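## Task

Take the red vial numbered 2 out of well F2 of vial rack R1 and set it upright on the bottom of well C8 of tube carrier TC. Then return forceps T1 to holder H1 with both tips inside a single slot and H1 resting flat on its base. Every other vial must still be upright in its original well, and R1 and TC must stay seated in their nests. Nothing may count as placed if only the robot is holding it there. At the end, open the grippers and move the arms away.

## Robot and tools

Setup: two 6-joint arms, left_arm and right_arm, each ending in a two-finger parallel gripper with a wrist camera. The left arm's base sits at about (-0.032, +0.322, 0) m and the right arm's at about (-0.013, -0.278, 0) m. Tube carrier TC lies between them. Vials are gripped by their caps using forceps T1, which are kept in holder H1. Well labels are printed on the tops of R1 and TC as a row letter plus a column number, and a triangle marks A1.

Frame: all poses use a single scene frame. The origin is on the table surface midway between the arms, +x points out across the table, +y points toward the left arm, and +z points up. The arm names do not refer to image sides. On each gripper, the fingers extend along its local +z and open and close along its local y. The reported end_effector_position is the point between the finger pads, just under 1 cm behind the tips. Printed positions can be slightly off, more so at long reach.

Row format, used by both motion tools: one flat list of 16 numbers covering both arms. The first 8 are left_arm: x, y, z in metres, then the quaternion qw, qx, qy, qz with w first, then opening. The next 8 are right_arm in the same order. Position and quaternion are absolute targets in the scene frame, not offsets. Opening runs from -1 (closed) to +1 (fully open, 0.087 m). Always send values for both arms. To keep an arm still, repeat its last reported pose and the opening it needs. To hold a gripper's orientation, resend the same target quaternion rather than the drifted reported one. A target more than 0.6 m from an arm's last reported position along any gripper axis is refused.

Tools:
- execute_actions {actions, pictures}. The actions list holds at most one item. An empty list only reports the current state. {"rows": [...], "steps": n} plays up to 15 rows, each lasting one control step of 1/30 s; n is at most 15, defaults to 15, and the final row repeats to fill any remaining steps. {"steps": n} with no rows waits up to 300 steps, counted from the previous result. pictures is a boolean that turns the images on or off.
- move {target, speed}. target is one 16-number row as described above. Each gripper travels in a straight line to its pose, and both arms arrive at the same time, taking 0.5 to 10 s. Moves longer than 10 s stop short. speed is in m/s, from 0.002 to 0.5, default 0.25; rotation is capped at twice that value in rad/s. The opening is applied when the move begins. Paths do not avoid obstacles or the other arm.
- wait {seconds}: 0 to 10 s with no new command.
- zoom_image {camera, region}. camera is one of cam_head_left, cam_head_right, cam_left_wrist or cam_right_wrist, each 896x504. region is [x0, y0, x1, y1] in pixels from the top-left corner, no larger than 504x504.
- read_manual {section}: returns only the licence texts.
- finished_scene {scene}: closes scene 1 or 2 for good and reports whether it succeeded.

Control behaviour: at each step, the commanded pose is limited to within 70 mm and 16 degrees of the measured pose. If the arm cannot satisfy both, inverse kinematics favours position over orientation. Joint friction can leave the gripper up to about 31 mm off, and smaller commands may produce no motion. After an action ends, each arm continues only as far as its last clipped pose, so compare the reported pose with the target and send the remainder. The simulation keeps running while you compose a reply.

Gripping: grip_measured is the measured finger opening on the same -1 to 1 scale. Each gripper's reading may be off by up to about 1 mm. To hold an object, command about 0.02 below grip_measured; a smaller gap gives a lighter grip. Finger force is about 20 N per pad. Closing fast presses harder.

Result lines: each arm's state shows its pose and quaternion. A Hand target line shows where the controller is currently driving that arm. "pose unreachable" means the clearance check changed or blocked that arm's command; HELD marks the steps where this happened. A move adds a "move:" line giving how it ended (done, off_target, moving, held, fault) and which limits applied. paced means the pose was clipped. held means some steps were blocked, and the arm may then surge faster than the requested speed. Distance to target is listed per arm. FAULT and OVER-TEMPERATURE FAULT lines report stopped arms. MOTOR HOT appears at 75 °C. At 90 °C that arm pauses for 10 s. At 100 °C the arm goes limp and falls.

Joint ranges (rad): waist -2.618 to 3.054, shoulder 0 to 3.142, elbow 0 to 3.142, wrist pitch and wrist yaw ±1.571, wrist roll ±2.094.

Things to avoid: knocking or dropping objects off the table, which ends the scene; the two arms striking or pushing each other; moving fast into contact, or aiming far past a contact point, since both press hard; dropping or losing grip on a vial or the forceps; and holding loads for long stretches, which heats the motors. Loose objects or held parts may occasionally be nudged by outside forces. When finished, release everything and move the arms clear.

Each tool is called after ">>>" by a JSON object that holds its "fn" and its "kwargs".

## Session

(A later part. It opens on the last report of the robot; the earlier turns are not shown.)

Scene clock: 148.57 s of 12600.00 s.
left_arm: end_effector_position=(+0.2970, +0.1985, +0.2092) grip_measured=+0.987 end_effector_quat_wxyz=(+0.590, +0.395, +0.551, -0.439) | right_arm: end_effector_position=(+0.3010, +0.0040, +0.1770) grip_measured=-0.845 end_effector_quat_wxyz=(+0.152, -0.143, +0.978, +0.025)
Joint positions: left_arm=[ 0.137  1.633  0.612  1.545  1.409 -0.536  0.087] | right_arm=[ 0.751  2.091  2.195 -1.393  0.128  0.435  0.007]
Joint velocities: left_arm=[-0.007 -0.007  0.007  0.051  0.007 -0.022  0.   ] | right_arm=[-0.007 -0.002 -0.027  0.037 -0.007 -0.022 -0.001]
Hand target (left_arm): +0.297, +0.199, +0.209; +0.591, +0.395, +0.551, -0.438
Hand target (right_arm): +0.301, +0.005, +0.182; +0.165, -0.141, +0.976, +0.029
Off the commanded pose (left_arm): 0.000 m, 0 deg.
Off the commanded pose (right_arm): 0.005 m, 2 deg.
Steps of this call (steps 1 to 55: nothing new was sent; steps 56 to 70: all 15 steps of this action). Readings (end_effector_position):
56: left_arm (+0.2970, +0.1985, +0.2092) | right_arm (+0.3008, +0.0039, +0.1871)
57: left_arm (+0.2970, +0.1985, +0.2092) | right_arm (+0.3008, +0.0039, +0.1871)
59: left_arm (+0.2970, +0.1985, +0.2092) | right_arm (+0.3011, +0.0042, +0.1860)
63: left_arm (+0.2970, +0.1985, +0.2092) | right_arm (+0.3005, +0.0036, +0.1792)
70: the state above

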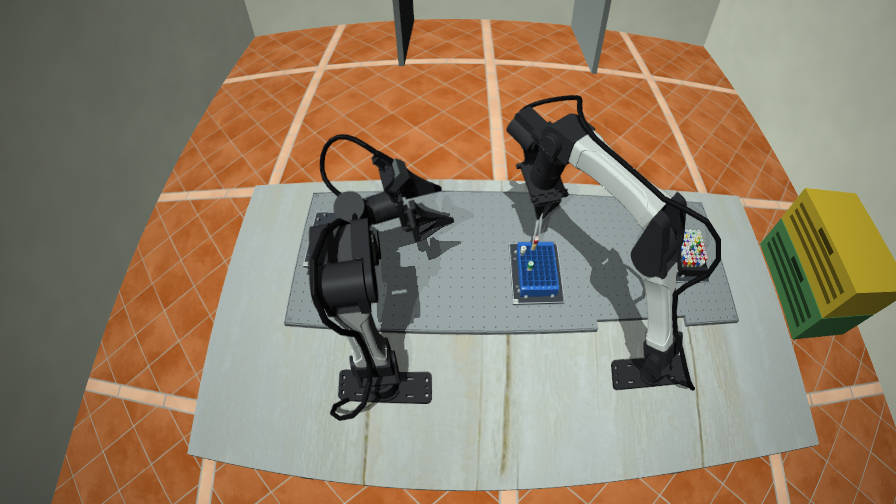

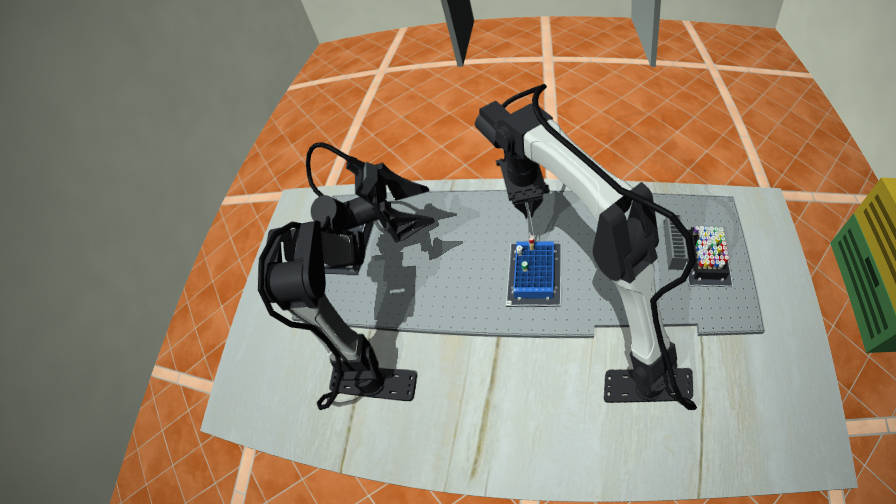

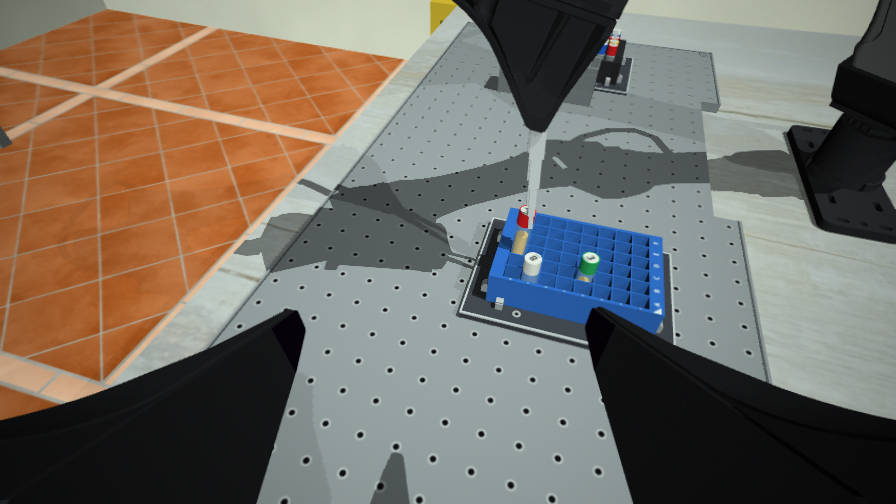

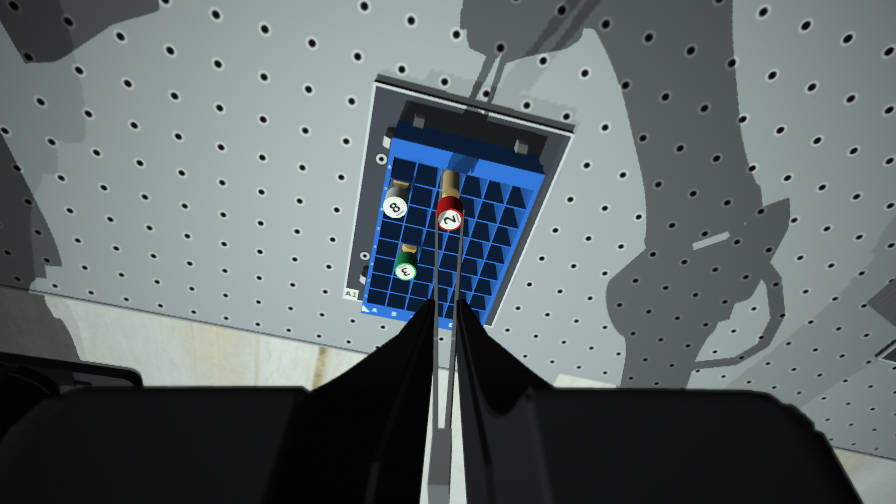

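In. Continue, biasing +x.

>>> {"fn": "move", "kwargs": {"target": [0.2974,0.1986,0.2094,0.591,0.395,0.551,-0.438,1,0.304,0.004,0.163,0.1656,-0.155,0.9735,0.027,-0.85], "speed": 0.012}}

>>> {"fn": "zoom_image", "kwargs": {"camera": "cam_left_wrist", "region": [470, 170, 620, 300]}}

Scene clock: 151.30 s of 12600.00 s.
left_arm: end_effector_position=(+0.2970, +0.1985, +0.2092) grip_measured=+0.987 end_effector_quat_wxyz=(+0.590, +0.395, +0.551, -0.439) | right_arm: end_effector_position=(+0.3027, +0.0047, +0.1588) grip_measured=-0.845 end_effector_quat_wxyz=(+0.152, -0.152, +0.976, +0.024)
Joint positions: left_arm=[ 0.137  1.633  0.612  1.545  1.409 -0.536  0.087] | right_arm=[ 0.751  2.072  2.091 -1.308  0.128  0.417  0.007]
Joint velocities: left_arm=[-0.012 -0.002 -0.007 -0.066  0.007 -0.022 -0.   ] | right_arm=[-0.027  0.002  0.012  0.139  0.037 -0.007 -0.001]
Hand target (left_arm): +0.297, +0.199, +0.209; +0.591, +0.395, +0.551, -0.438
Hand target (right_arm): +0.304, +0.004, +0.163; +0.165, -0.155, +0.974, +0.027
Off the commanded pose (left_arm): 0.000 m, 0 deg.
Off the commanded pose (right_arm): 0.004 m, 2 deg.
move: done

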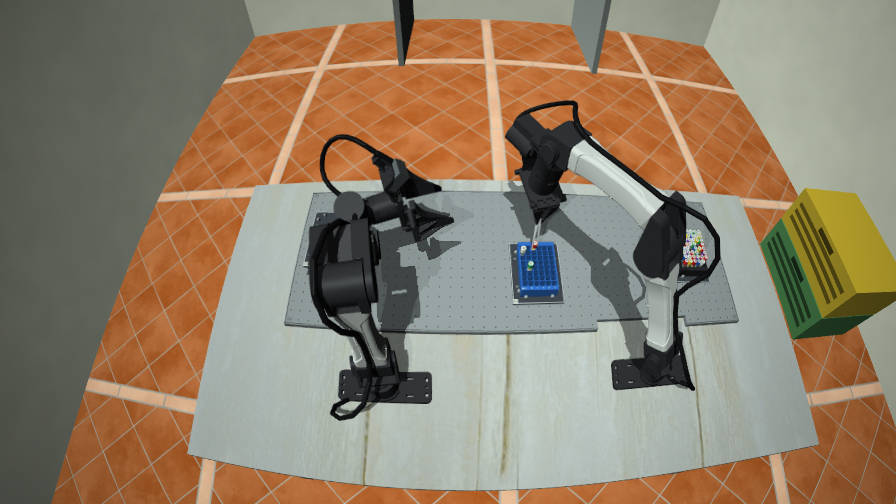

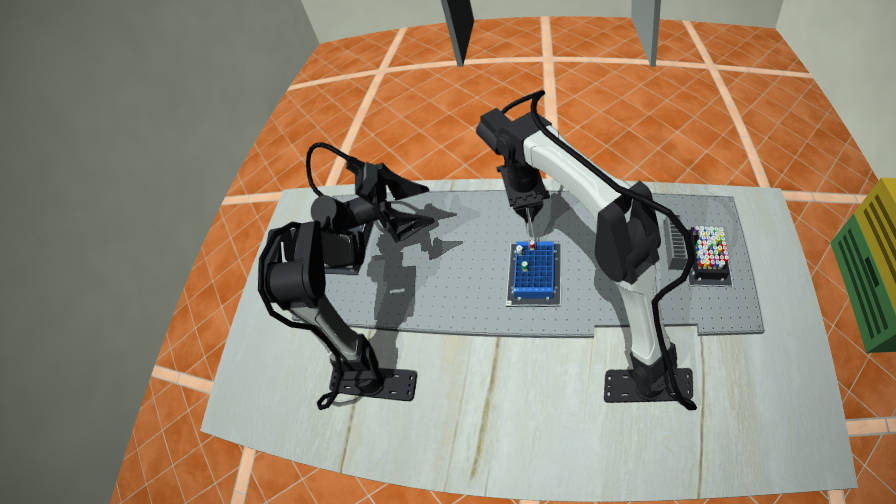

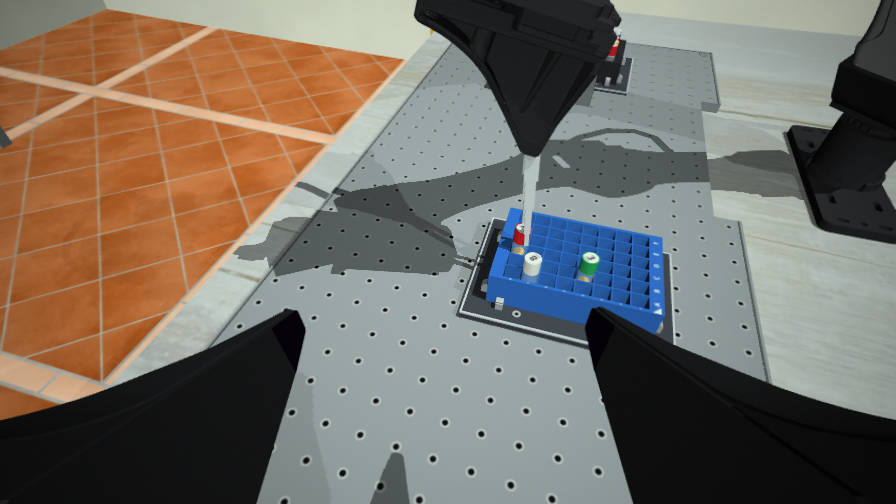

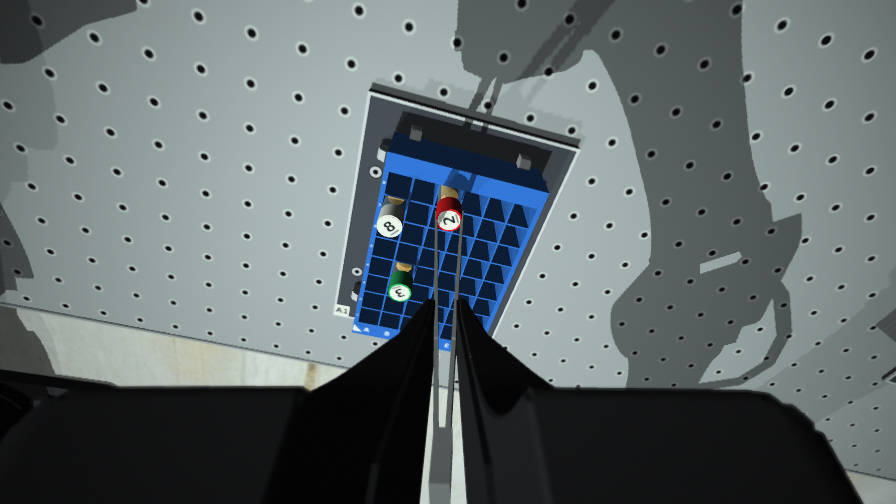

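Region (470, 170, 620, 300) of cam_left_wrist's 896x504 image, scaled by 3.360, with more detail than that image has; it fills the top 437 rows of this view, and the rest is white.

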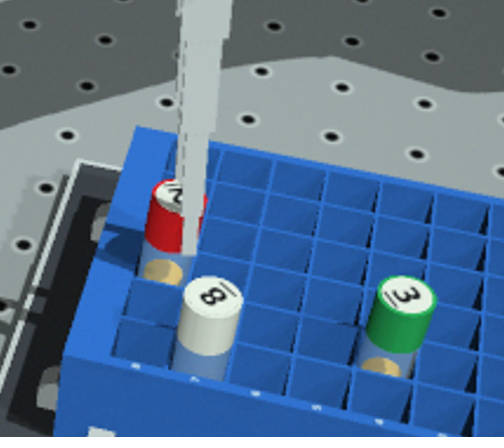

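Release, lift, go to holder.

>>> {"fn": "execute_actions", "kwargs": {"actions": [{"rows":[[0.2974,0.1986,0.2094,0.591,0.395,0.551,-0.438,1,0.304,0.004,0.163,0.1656,-0.155,0.9735,0.027,-0.785]],"steps":10}], "pictures": false}}

>>> {"fn": "move", "kwargs": {"target": [0.2974,0.1986,0.2094,0.591,0.395,0.551,-0.438,1,0.302,0.004,0.195,0.158,-0.155,0.975,0.025,-0.785], "speed": 0.04}}

>>> {"fn": "move", "kwargs": {"target": [0.2955,0.147,0.2425,0.651,0.325,0.521,-0.447,1,0.316,-0.361,0.172,0.174,0,0.985,0,-0.81], "speed": 0.2}}

>>> {"fn": "zoom_image", "kwargs": {"camera": "cam_left_wrist", "region": [500, 70, 680, 230]}}

Scene clock: 153.27 s of 12600.00 s.
left_arm: end_effector_position=(+0.2970, +0.1985, +0.2092) grip_measured=+0.987 end_effector_quat_wxyz=(+0.590, +0.395, +0.551, -0.439) | right_arm: end_effector_position=(+0.3037, +0.0055, +0.1589) grip_measured=-0.785 end_effector_quat_wxyz=(+0.154, -0.152, +0.976, +0.025)
Joint positions: left_arm=[ 0.137  1.633  0.612  1.545  1.409 -0.536  0.087] | right_arm=[ 0.751  2.072  2.091 -1.302  0.128  0.415  0.009]
Joint velocities: left_arm=[-0.012 -0.007  0.002 -0.007 -0.007 -0.007 -0.001] | right_arm=[ 0.002  0.007 -0.002 -0.022  0.051 -0.066 -0.001]
Hand target (left_arm): +0.297, +0.199, +0.209; +0.591, +0.395, +0.551, -0.438
Hand target (right_arm): +0.304, +0.004, +0.163; +0.165, -0.155, +0.974, +0.027
Off the commanded pose (left_arm): 0.000 m, 0 deg.
Off the commanded pose (right_arm): 0.004 m, 1 deg.
Steps of this call (steps 1 to 49: nothing new was sent; steps 50 to 59: all 10 steps of this action). Readings (end_effector_position):
50: left_arm (+0.2970, +0.1985, +0.2092) | right_arm (+0.3028, +0.0048, +0.1588)
51: left_arm (+0.2970, +0.1985, +0.2092) | right_arm (+0.3030, +0.0049, +0.1588)
53: left_arm (+0.2970, +0.1985, +0.2092) | right_arm (+0.3033, +0.0052, +0.1588)
57: left_arm (+0.2970, +0.1985, +0.2092) | right_arm (+0.3036, +0.0055, +0.1589)
59: the state above

Scene clock: 154.90 s of 12600.00 s.
left_arm: end_effector_position=(+0.2970, +0.1985, +0.2092) grip_measured=+0.987 end_effector_quat_wxyz=(+0.590, +0.395, +0.551, -0.439) | right_arm: end_effector_position=(+0.3007, +0.0028, +0.1946) grip_measured=-0.785 end_effector_quat_wxyz=(+0.159, -0.152, +0.975, +0.029)
Joint positions: left_arm=[ 0.137  1.633  0.612  1.545  1.409 -0.536  0.087] | right_arm=[ 0.751  2.102  2.285 -1.455  0.128  0.415  0.009]
Joint velocities: left_arm=[-0.002  0.007 -0.007 -0.081  0.007 -0.007  0.001] | right_arm=[ 0.007 -0.002  0.007  0.007  0.007  0.037  0.001]
Hand target (left_arm): +0.297, +0.199, +0.209; +0.591, +0.395, +0.551, -0.438
Hand target (right_arm): +0.302, +0.004, +0.195; +0.159, -0.155, +0.975, +0.025
Off the commanded pose (left_arm): 0.000 m, 0 deg.
Off the commanded pose (right_arm): 0.002 m, 1 deg.
move: done

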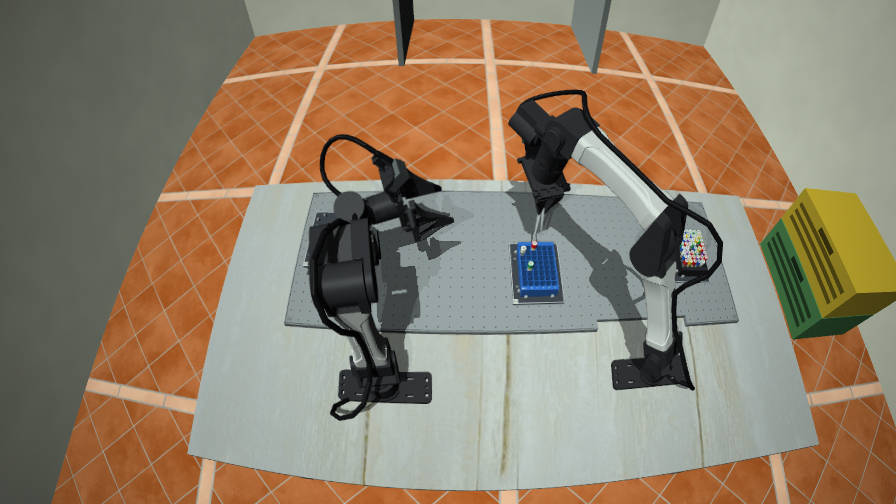

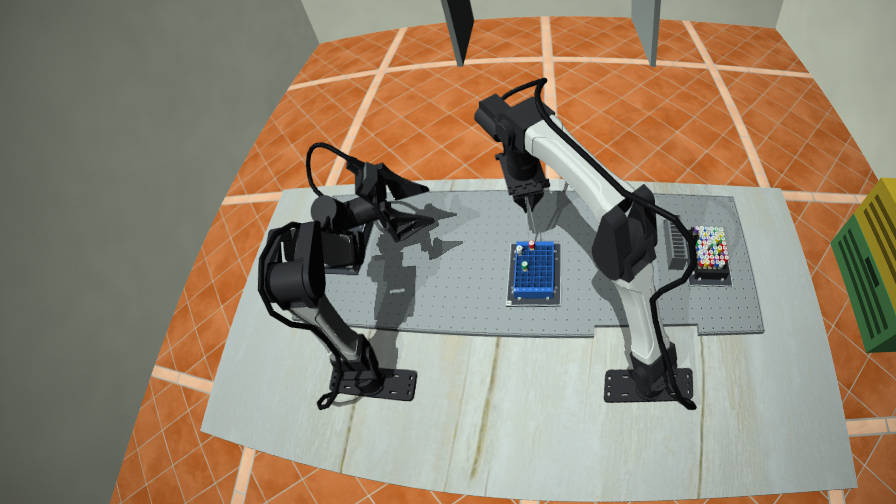

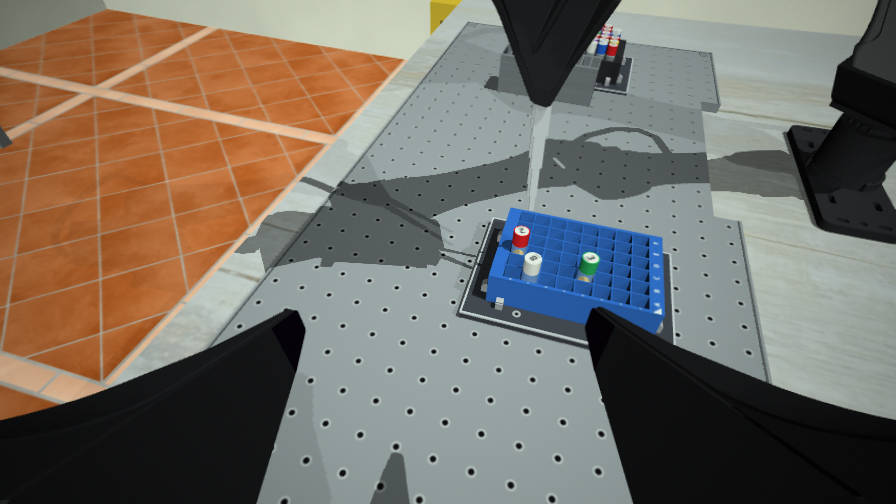

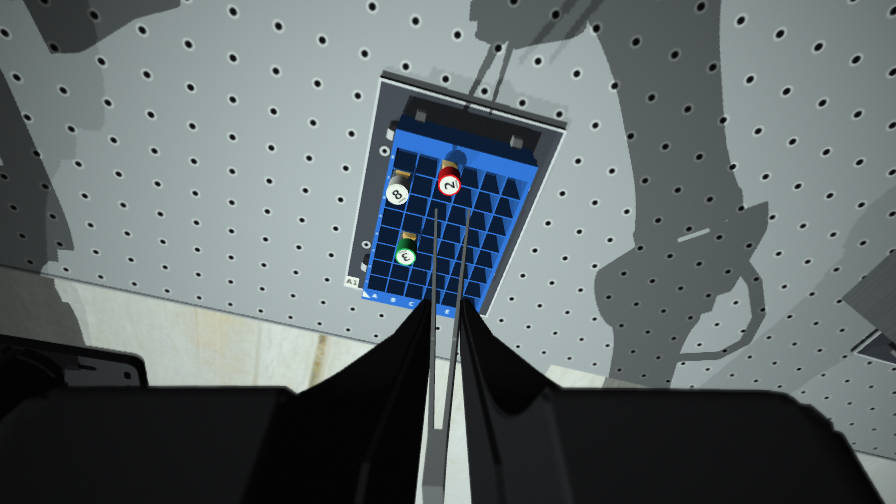

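Scene clock: 157.30 s of 12600.00 s.
left_arm: end_effector_position=(+0.3008, +0.1496, +0.2435) grip_measured=+0.987 end_effector_quat_wxyz=(+0.651, +0.326, +0.521, -0.446) | right_arm: end_effector_position=(+0.3121, -0.3627, +0.1704) grip_measured=-0.810 end_effector_quat_wxyz=(+0.159, +0.002, +0.987, -0.016)
Joint positions: left_arm=[-0.054  1.56   0.555  1.545  1.075 -0.527  0.087] | right_arm=[-0.244  1.677  1.613 -1.189 -0.048 -0.24   0.008]
Joint velocities: left_arm=[-0.017 -0.007 -0.002 -0.022 -0.066 -0.007 -0.   ] | right_arm=[ 0.002 -0.022  0.017 -0.081  0.022  0.007  0.001]
Hand target (left_arm): +0.295, +0.147, +0.242; +0.651, +0.324, +0.522, -0.447
Hand target (right_arm): +0.320, -0.364, +0.172; +0.171, -0.002, +0.985, -0.013
Off the commanded pose (left_arm): 0.006 m, 0 deg.
Off the commanded pose (right_arm): 0.005 m, 2 deg.
move: done

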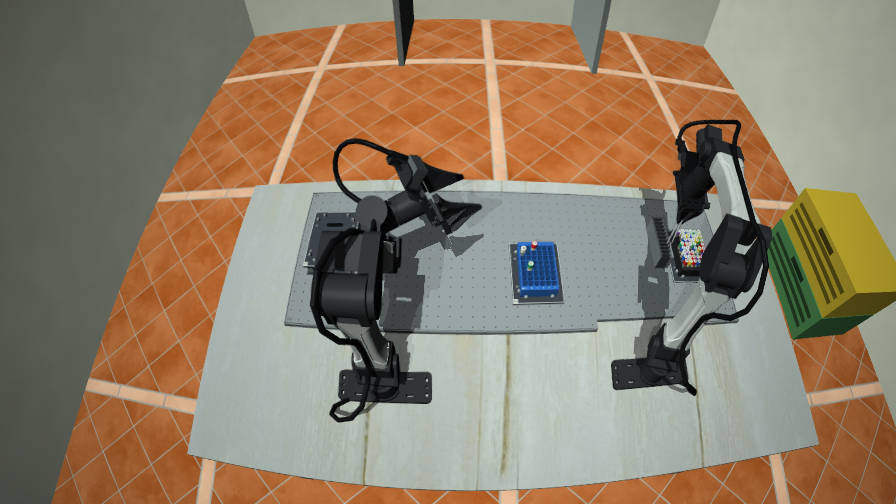

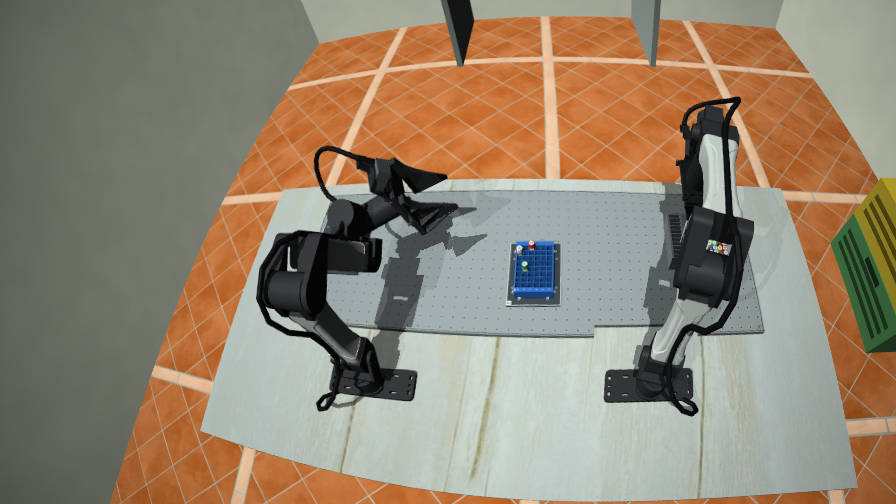

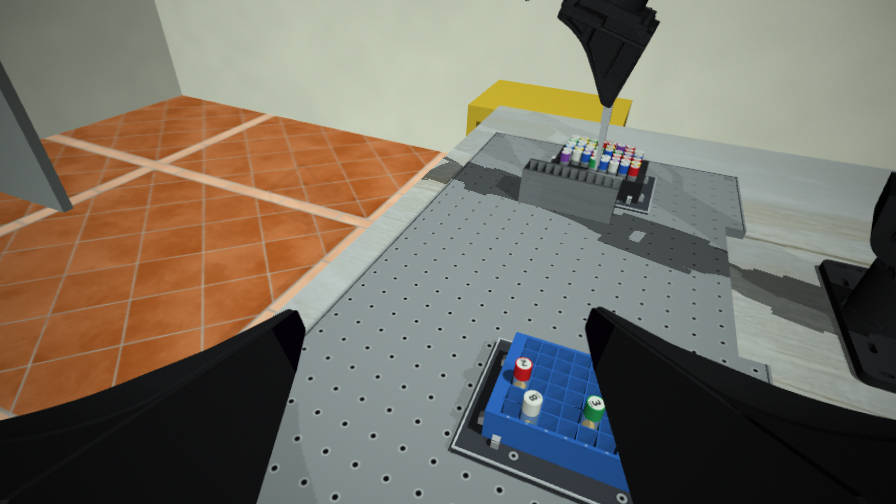

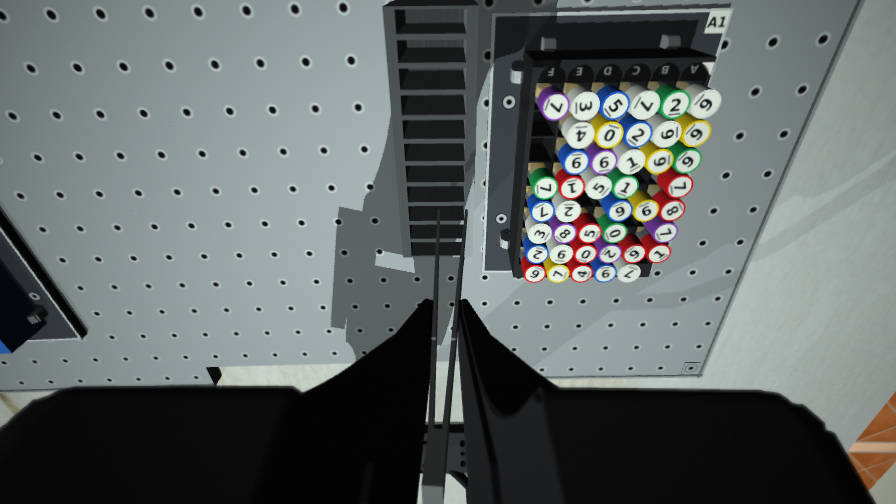

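Region (500, 70, 680, 230) of cam_left_wrist's 896x504 image, scaled by 2.800, with more detail than that image has.

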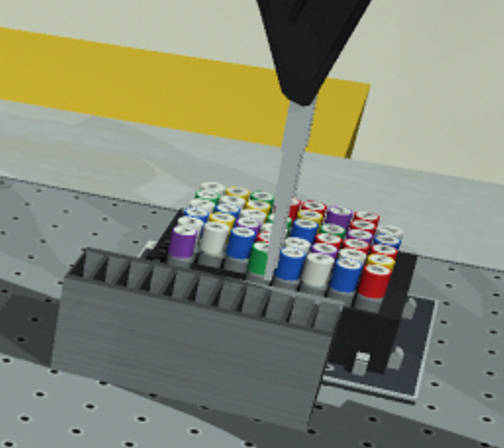

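>>> {"fn": "move", "kwargs": {"target": [0.3008,0.1496,0.2435,0.651,0.326,0.521,-0.446,1,0.316,-0.350,0.172,0.174,0,0.985,0,-0.81], "speed": 0.03}}

>>> {"fn": "zoom_image", "kwargs": {"camera": "cam_right_wrist", "region": [350,130,550,290]}}

>>> {"fn": "zoom_image", "kwargs": {"camera": "cam_left_wrist", "region": [500,70,680,230]}}

Scene clock: 161.10 s of 12600.00 s.
left_arm: end_effector_position=(+0.3010, +0.1496, +0.2436) grip_measured=+0.987 end_effector_quat_wxyz=(+0.651, +0.326, +0.521, -0.446) | right_arm: end_effector_position=(+0.3144, -0.3559, +0.1705) grip_measured=-0.810 end_effector_quat_wxyz=(+0.163, +0.003, +0.987, -0.005)
Joint positions: left_arm=[-0.054  1.56   0.555  1.545  1.074 -0.527  0.087] | right_arm=[-0.234  1.677  1.613 -1.186 -0.066 -0.225  0.008]
Joint velocities: left_arm=[-0.002 -0.012  0.012 -0.022 -0.095  0.007 -0.   ] | right_arm=[-0.002  0.002 -0.012  0.007 -0.066  0.022  0.001]
Hand target (left_arm): +0.301, +0.150, +0.244; +0.651, +0.326, +0.521, -0.446
Hand target (right_arm): +0.316, -0.350, +0.172; +0.174, +0.000, +0.985, +0.000
Off the commanded pose (left_arm): 0.000 m, 0 deg.
Off the commanded pose (right_arm): 0.006 m, 1 deg.
move: done

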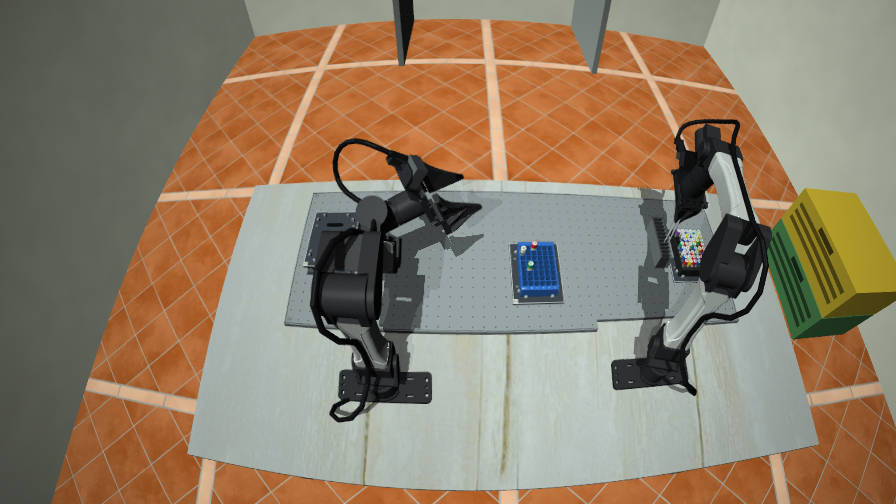

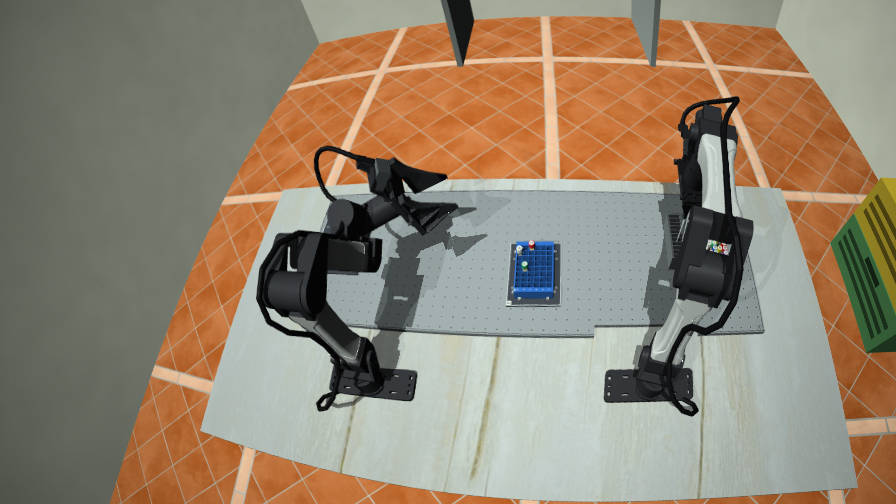

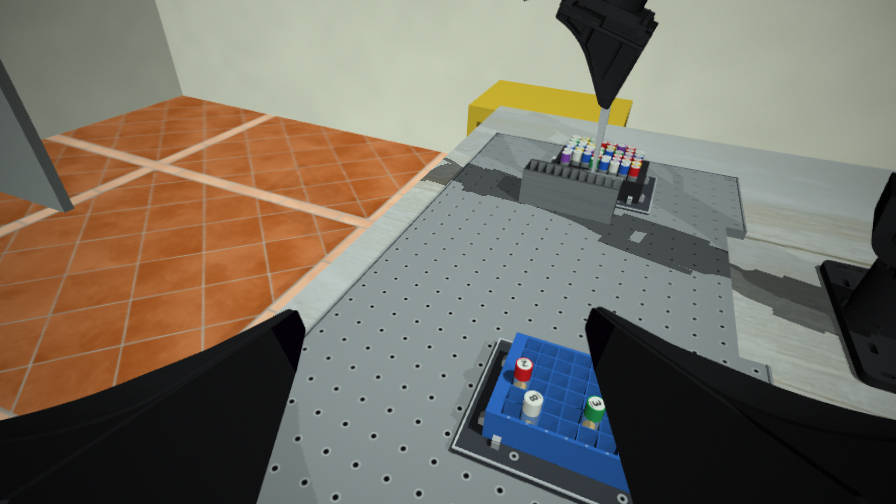

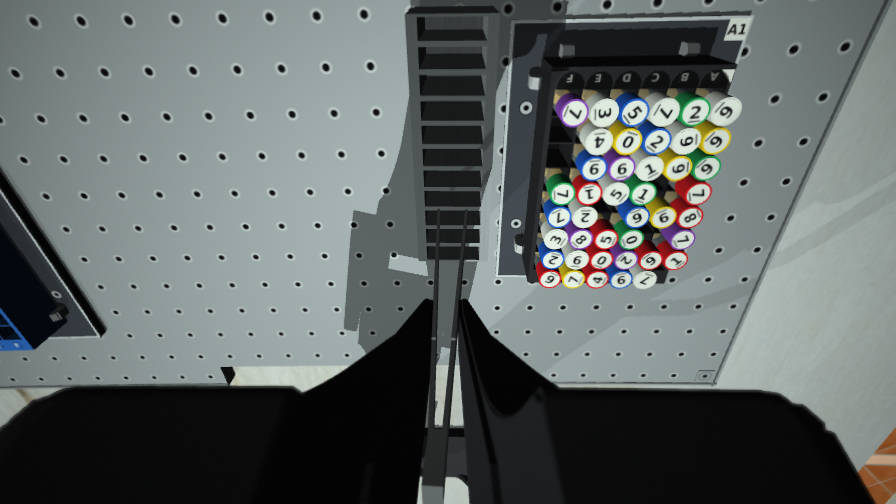

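Region (350, 130, 550, 290) of cam_right_wrist's 896x504 image, scaled by 2.520, with more detail than that image has; it fills the top 403 rows of this view, and the rest is white.

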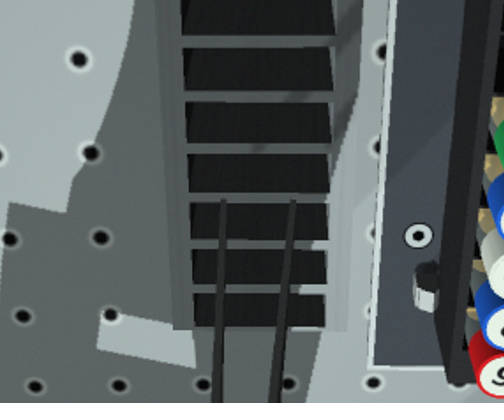

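Region (500, 70, 680, 230) of cam_left_wrist's 896x504 image, scaled by 2.800, with more detail than that image has.

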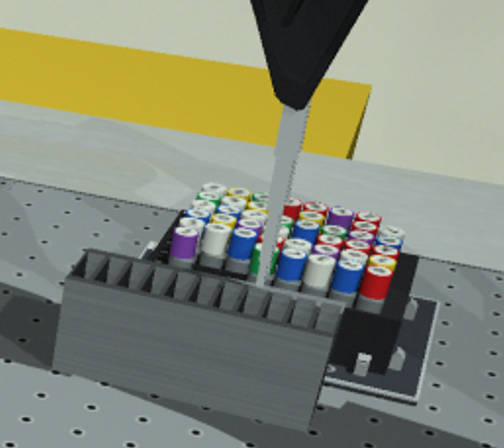

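Descending shifts the landing point up-image into the next slot.

>>> {"fn": "move", "kwargs": {"target": [0.3008,0.1496,0.2435,0.651,0.326,0.521,-0.446,1,0.316,-0.351,0.156,0.174,0,0.985,0,-0.81], "speed": 0.015}}

>>> {"fn": "zoom_image", "kwargs": {"camera": "cam_right_wrist", "region": [350,130,550,290]}}

>>> {"fn": "zoom_image", "kwargs": {"camera": "cam_left_wrist", "region": [500,70,680,230]}}

Scene clock: 163.47 s of 12600.00 s.
left_arm: end_effector_position=(+0.3010, +0.1496, +0.2436) grip_measured=+0.987 end_effector_quat_wxyz=(+0.651, +0.326, +0.521, -0.446) | right_arm: end_effector_position=(+0.3152, -0.3557, +0.1531) grip_measured=-0.810 end_effector_quat_wxyz=(+0.160, +0.003, +0.987, -0.003)
Joint positions: left_arm=[-0.054  1.56   0.555  1.545  1.074 -0.527  0.087] | right_arm=[-0.234  1.677  1.545 -1.124 -0.068 -0.224  0.008]
Joint velocities: left_arm=[ 0.012  0.017 -0.012 -0.022  0.051 -0.066 -0.   ] | right_arm=[-0.002  0.012  0.002 -0.051 -0.022  0.051 -0.001]
Hand target (left_arm): +0.301, +0.150, +0.244; +0.651, +0.326, +0.521, -0.446
Hand target (right_arm): +0.316, -0.351, +0.156; +0.174, +0.000, +0.985, +0.000
Off the commanded pose (left_arm): 0.000 m, 0 deg.
Off the commanded pose (right_arm): 0.006 m, 2 deg.
move: done

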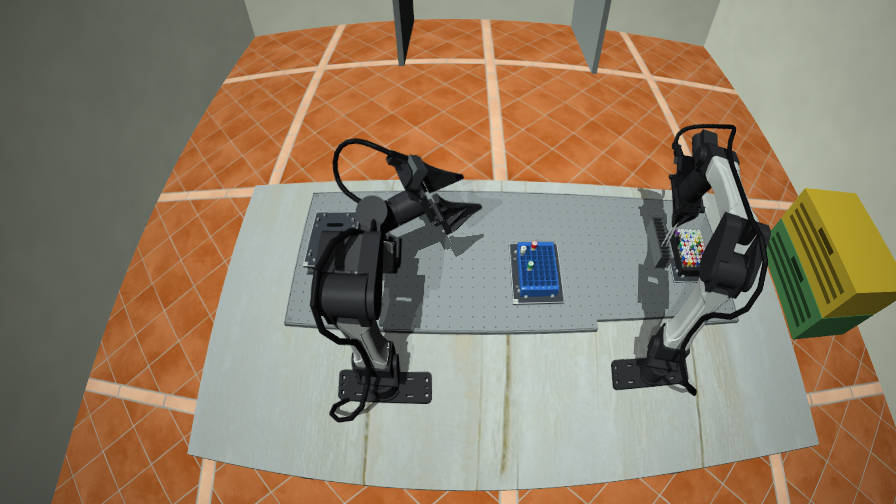

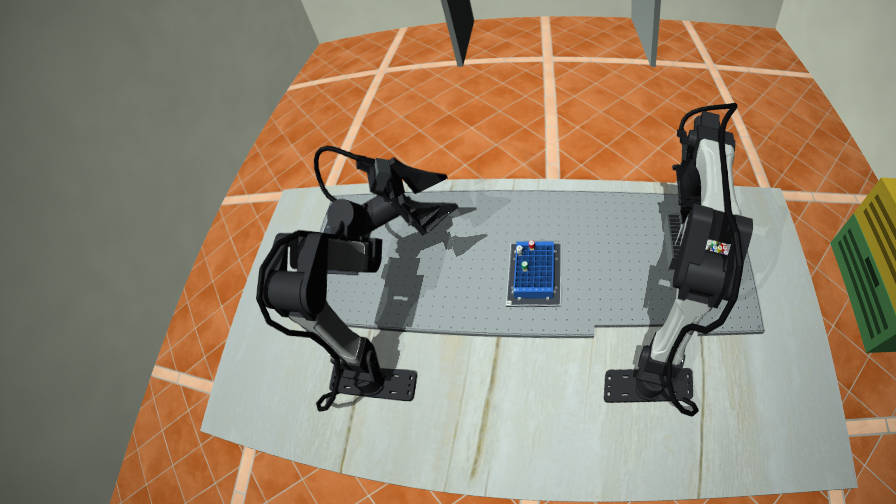

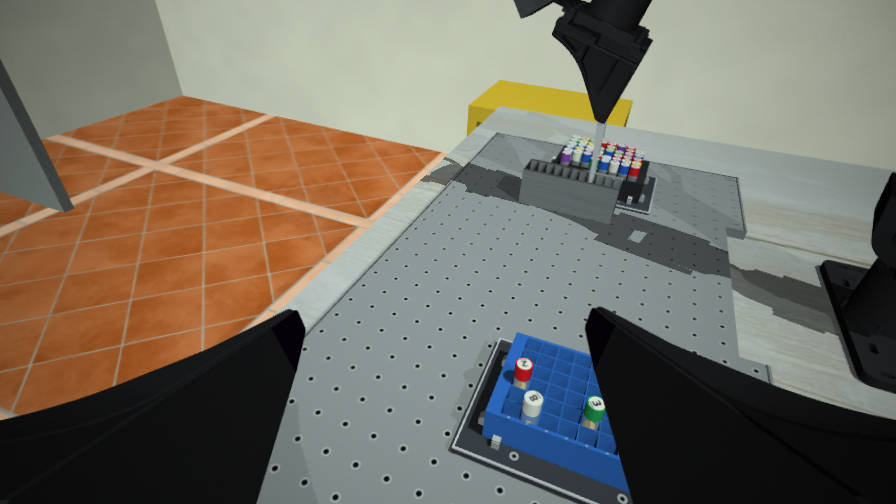

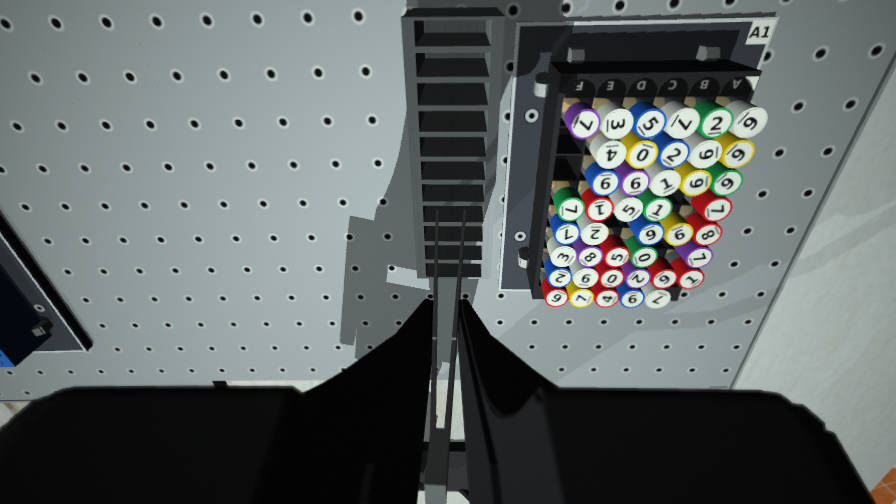

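Region (350, 130, 550, 290) of cam_right_wrist's 896x504 image, scaled by 2.520, with more detail than that image has; it fills the top 403 rows of this view, and the rest is white.

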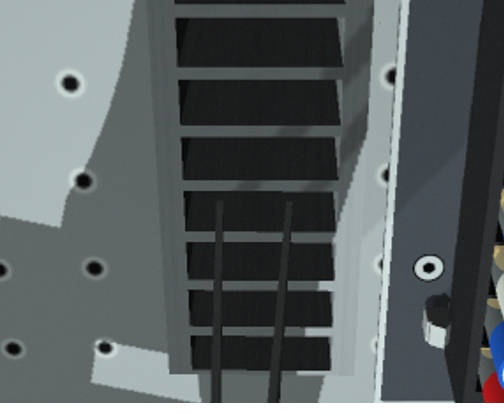

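Region (500, 70, 680, 230) of cam_left_wrist's 896x504 image, scaled by 2.800, with more detail than that image has.

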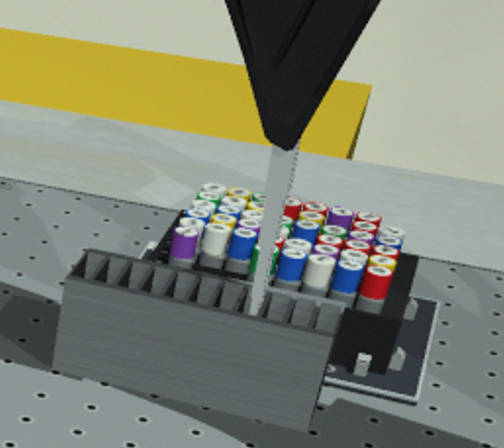

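>>> {"fn": "move", "kwargs": {"target": [0.3008,0.1496,0.2435,0.651,0.326,0.521,-0.446,1,0.314,-0.351,0.146,0.170,0,0.985,0,-0.81], "speed": 0.01}}

>>> {"fn": "zoom_image", "kwargs": {"camera": "cam_right_wrist", "region": [350,130,550,290]}}

Scene clock: 165.63 s of 12600.00 s.
left_arm: end_effector_position=(+0.3010, +0.1496, +0.2436) grip_measured=+0.987 end_effector_quat_wxyz=(+0.651, +0.326, +0.521, -0.446) | right_arm: end_effector_position=(+0.3138, -0.3553, +0.1422) grip_measured=-0.810 end_effector_quat_wxyz=(+0.155, +0.003, +0.988, -0.002)
Joint positions: left_arm=[-0.054  1.56   0.555  1.545  1.074 -0.527  0.087] | right_arm=[-0.234  1.677  1.503 -1.091 -0.068 -0.224  0.008]
Joint velocities: left_arm=[ 0.002 -0.017  0.007  0.007  0.022  0.007 -0.001] | right_arm=[ 0.007  0.002 -0.007 -0.037  0.007 -0.022 -0.001]
Hand target (left_arm): +0.301, +0.150, +0.244; +0.651, +0.326, +0.521, -0.446
Hand target (right_arm): +0.314, -0.351, +0.146; +0.170, +0.000, +0.986, +0.000
Off the commanded pose (left_arm): 0.000 m, 0 deg.
Off the commanded pose (right_arm): 0.006 m, 2 deg.
move: done

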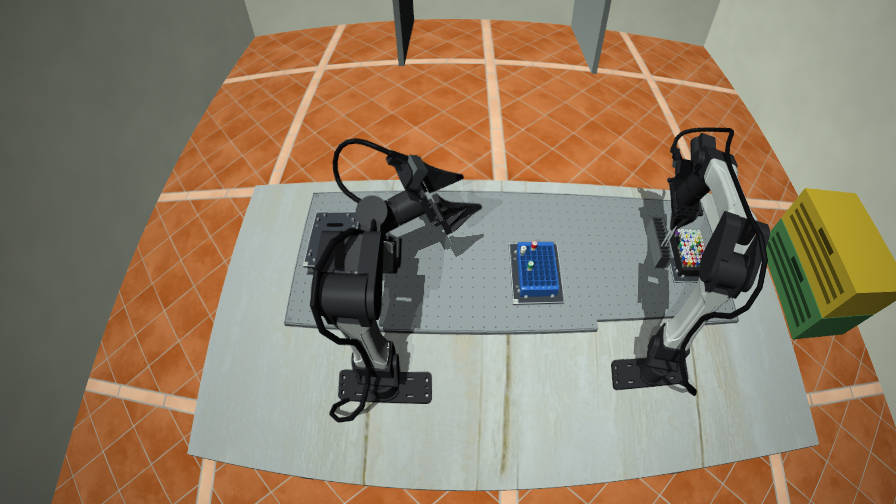

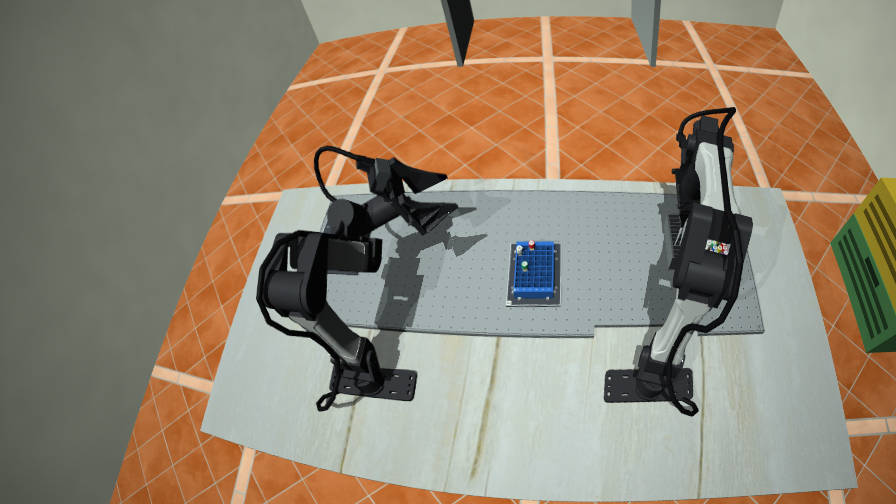

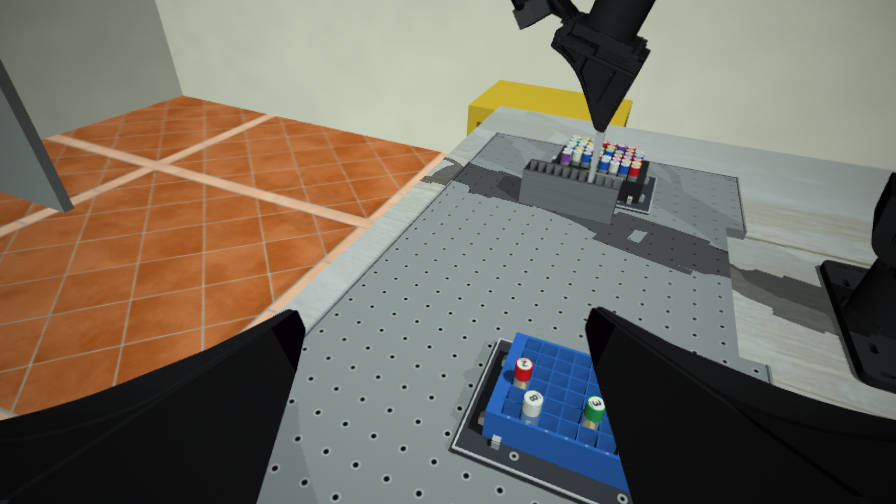

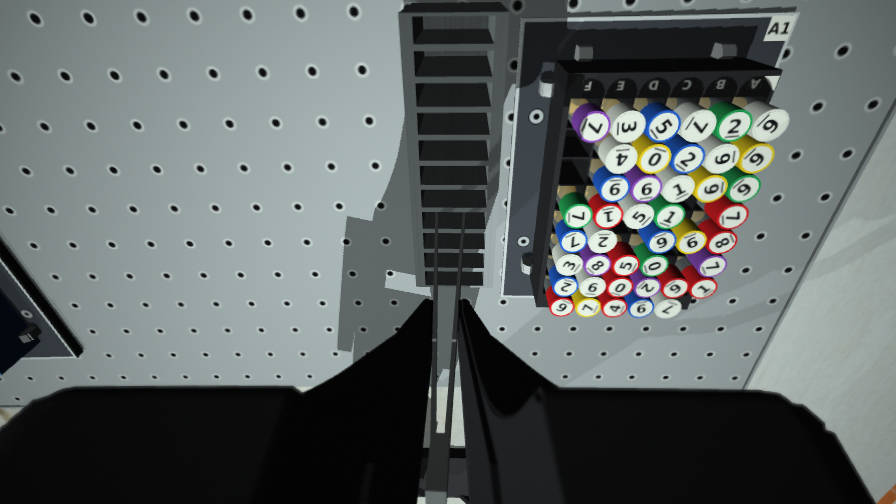

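Region (350, 130, 550, 290) of cam_right_wrist's 896x504 image, scaled by 2.520, with more detail than that image has; it fills the top 403 rows of this view, and the rest is white.

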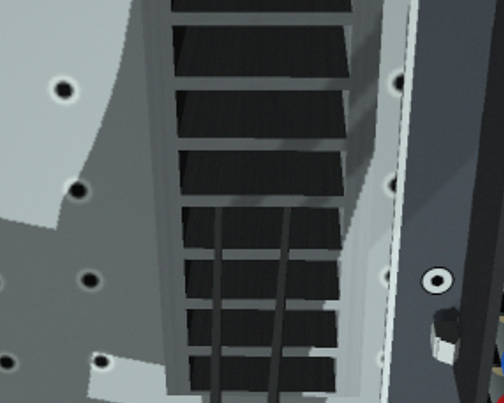

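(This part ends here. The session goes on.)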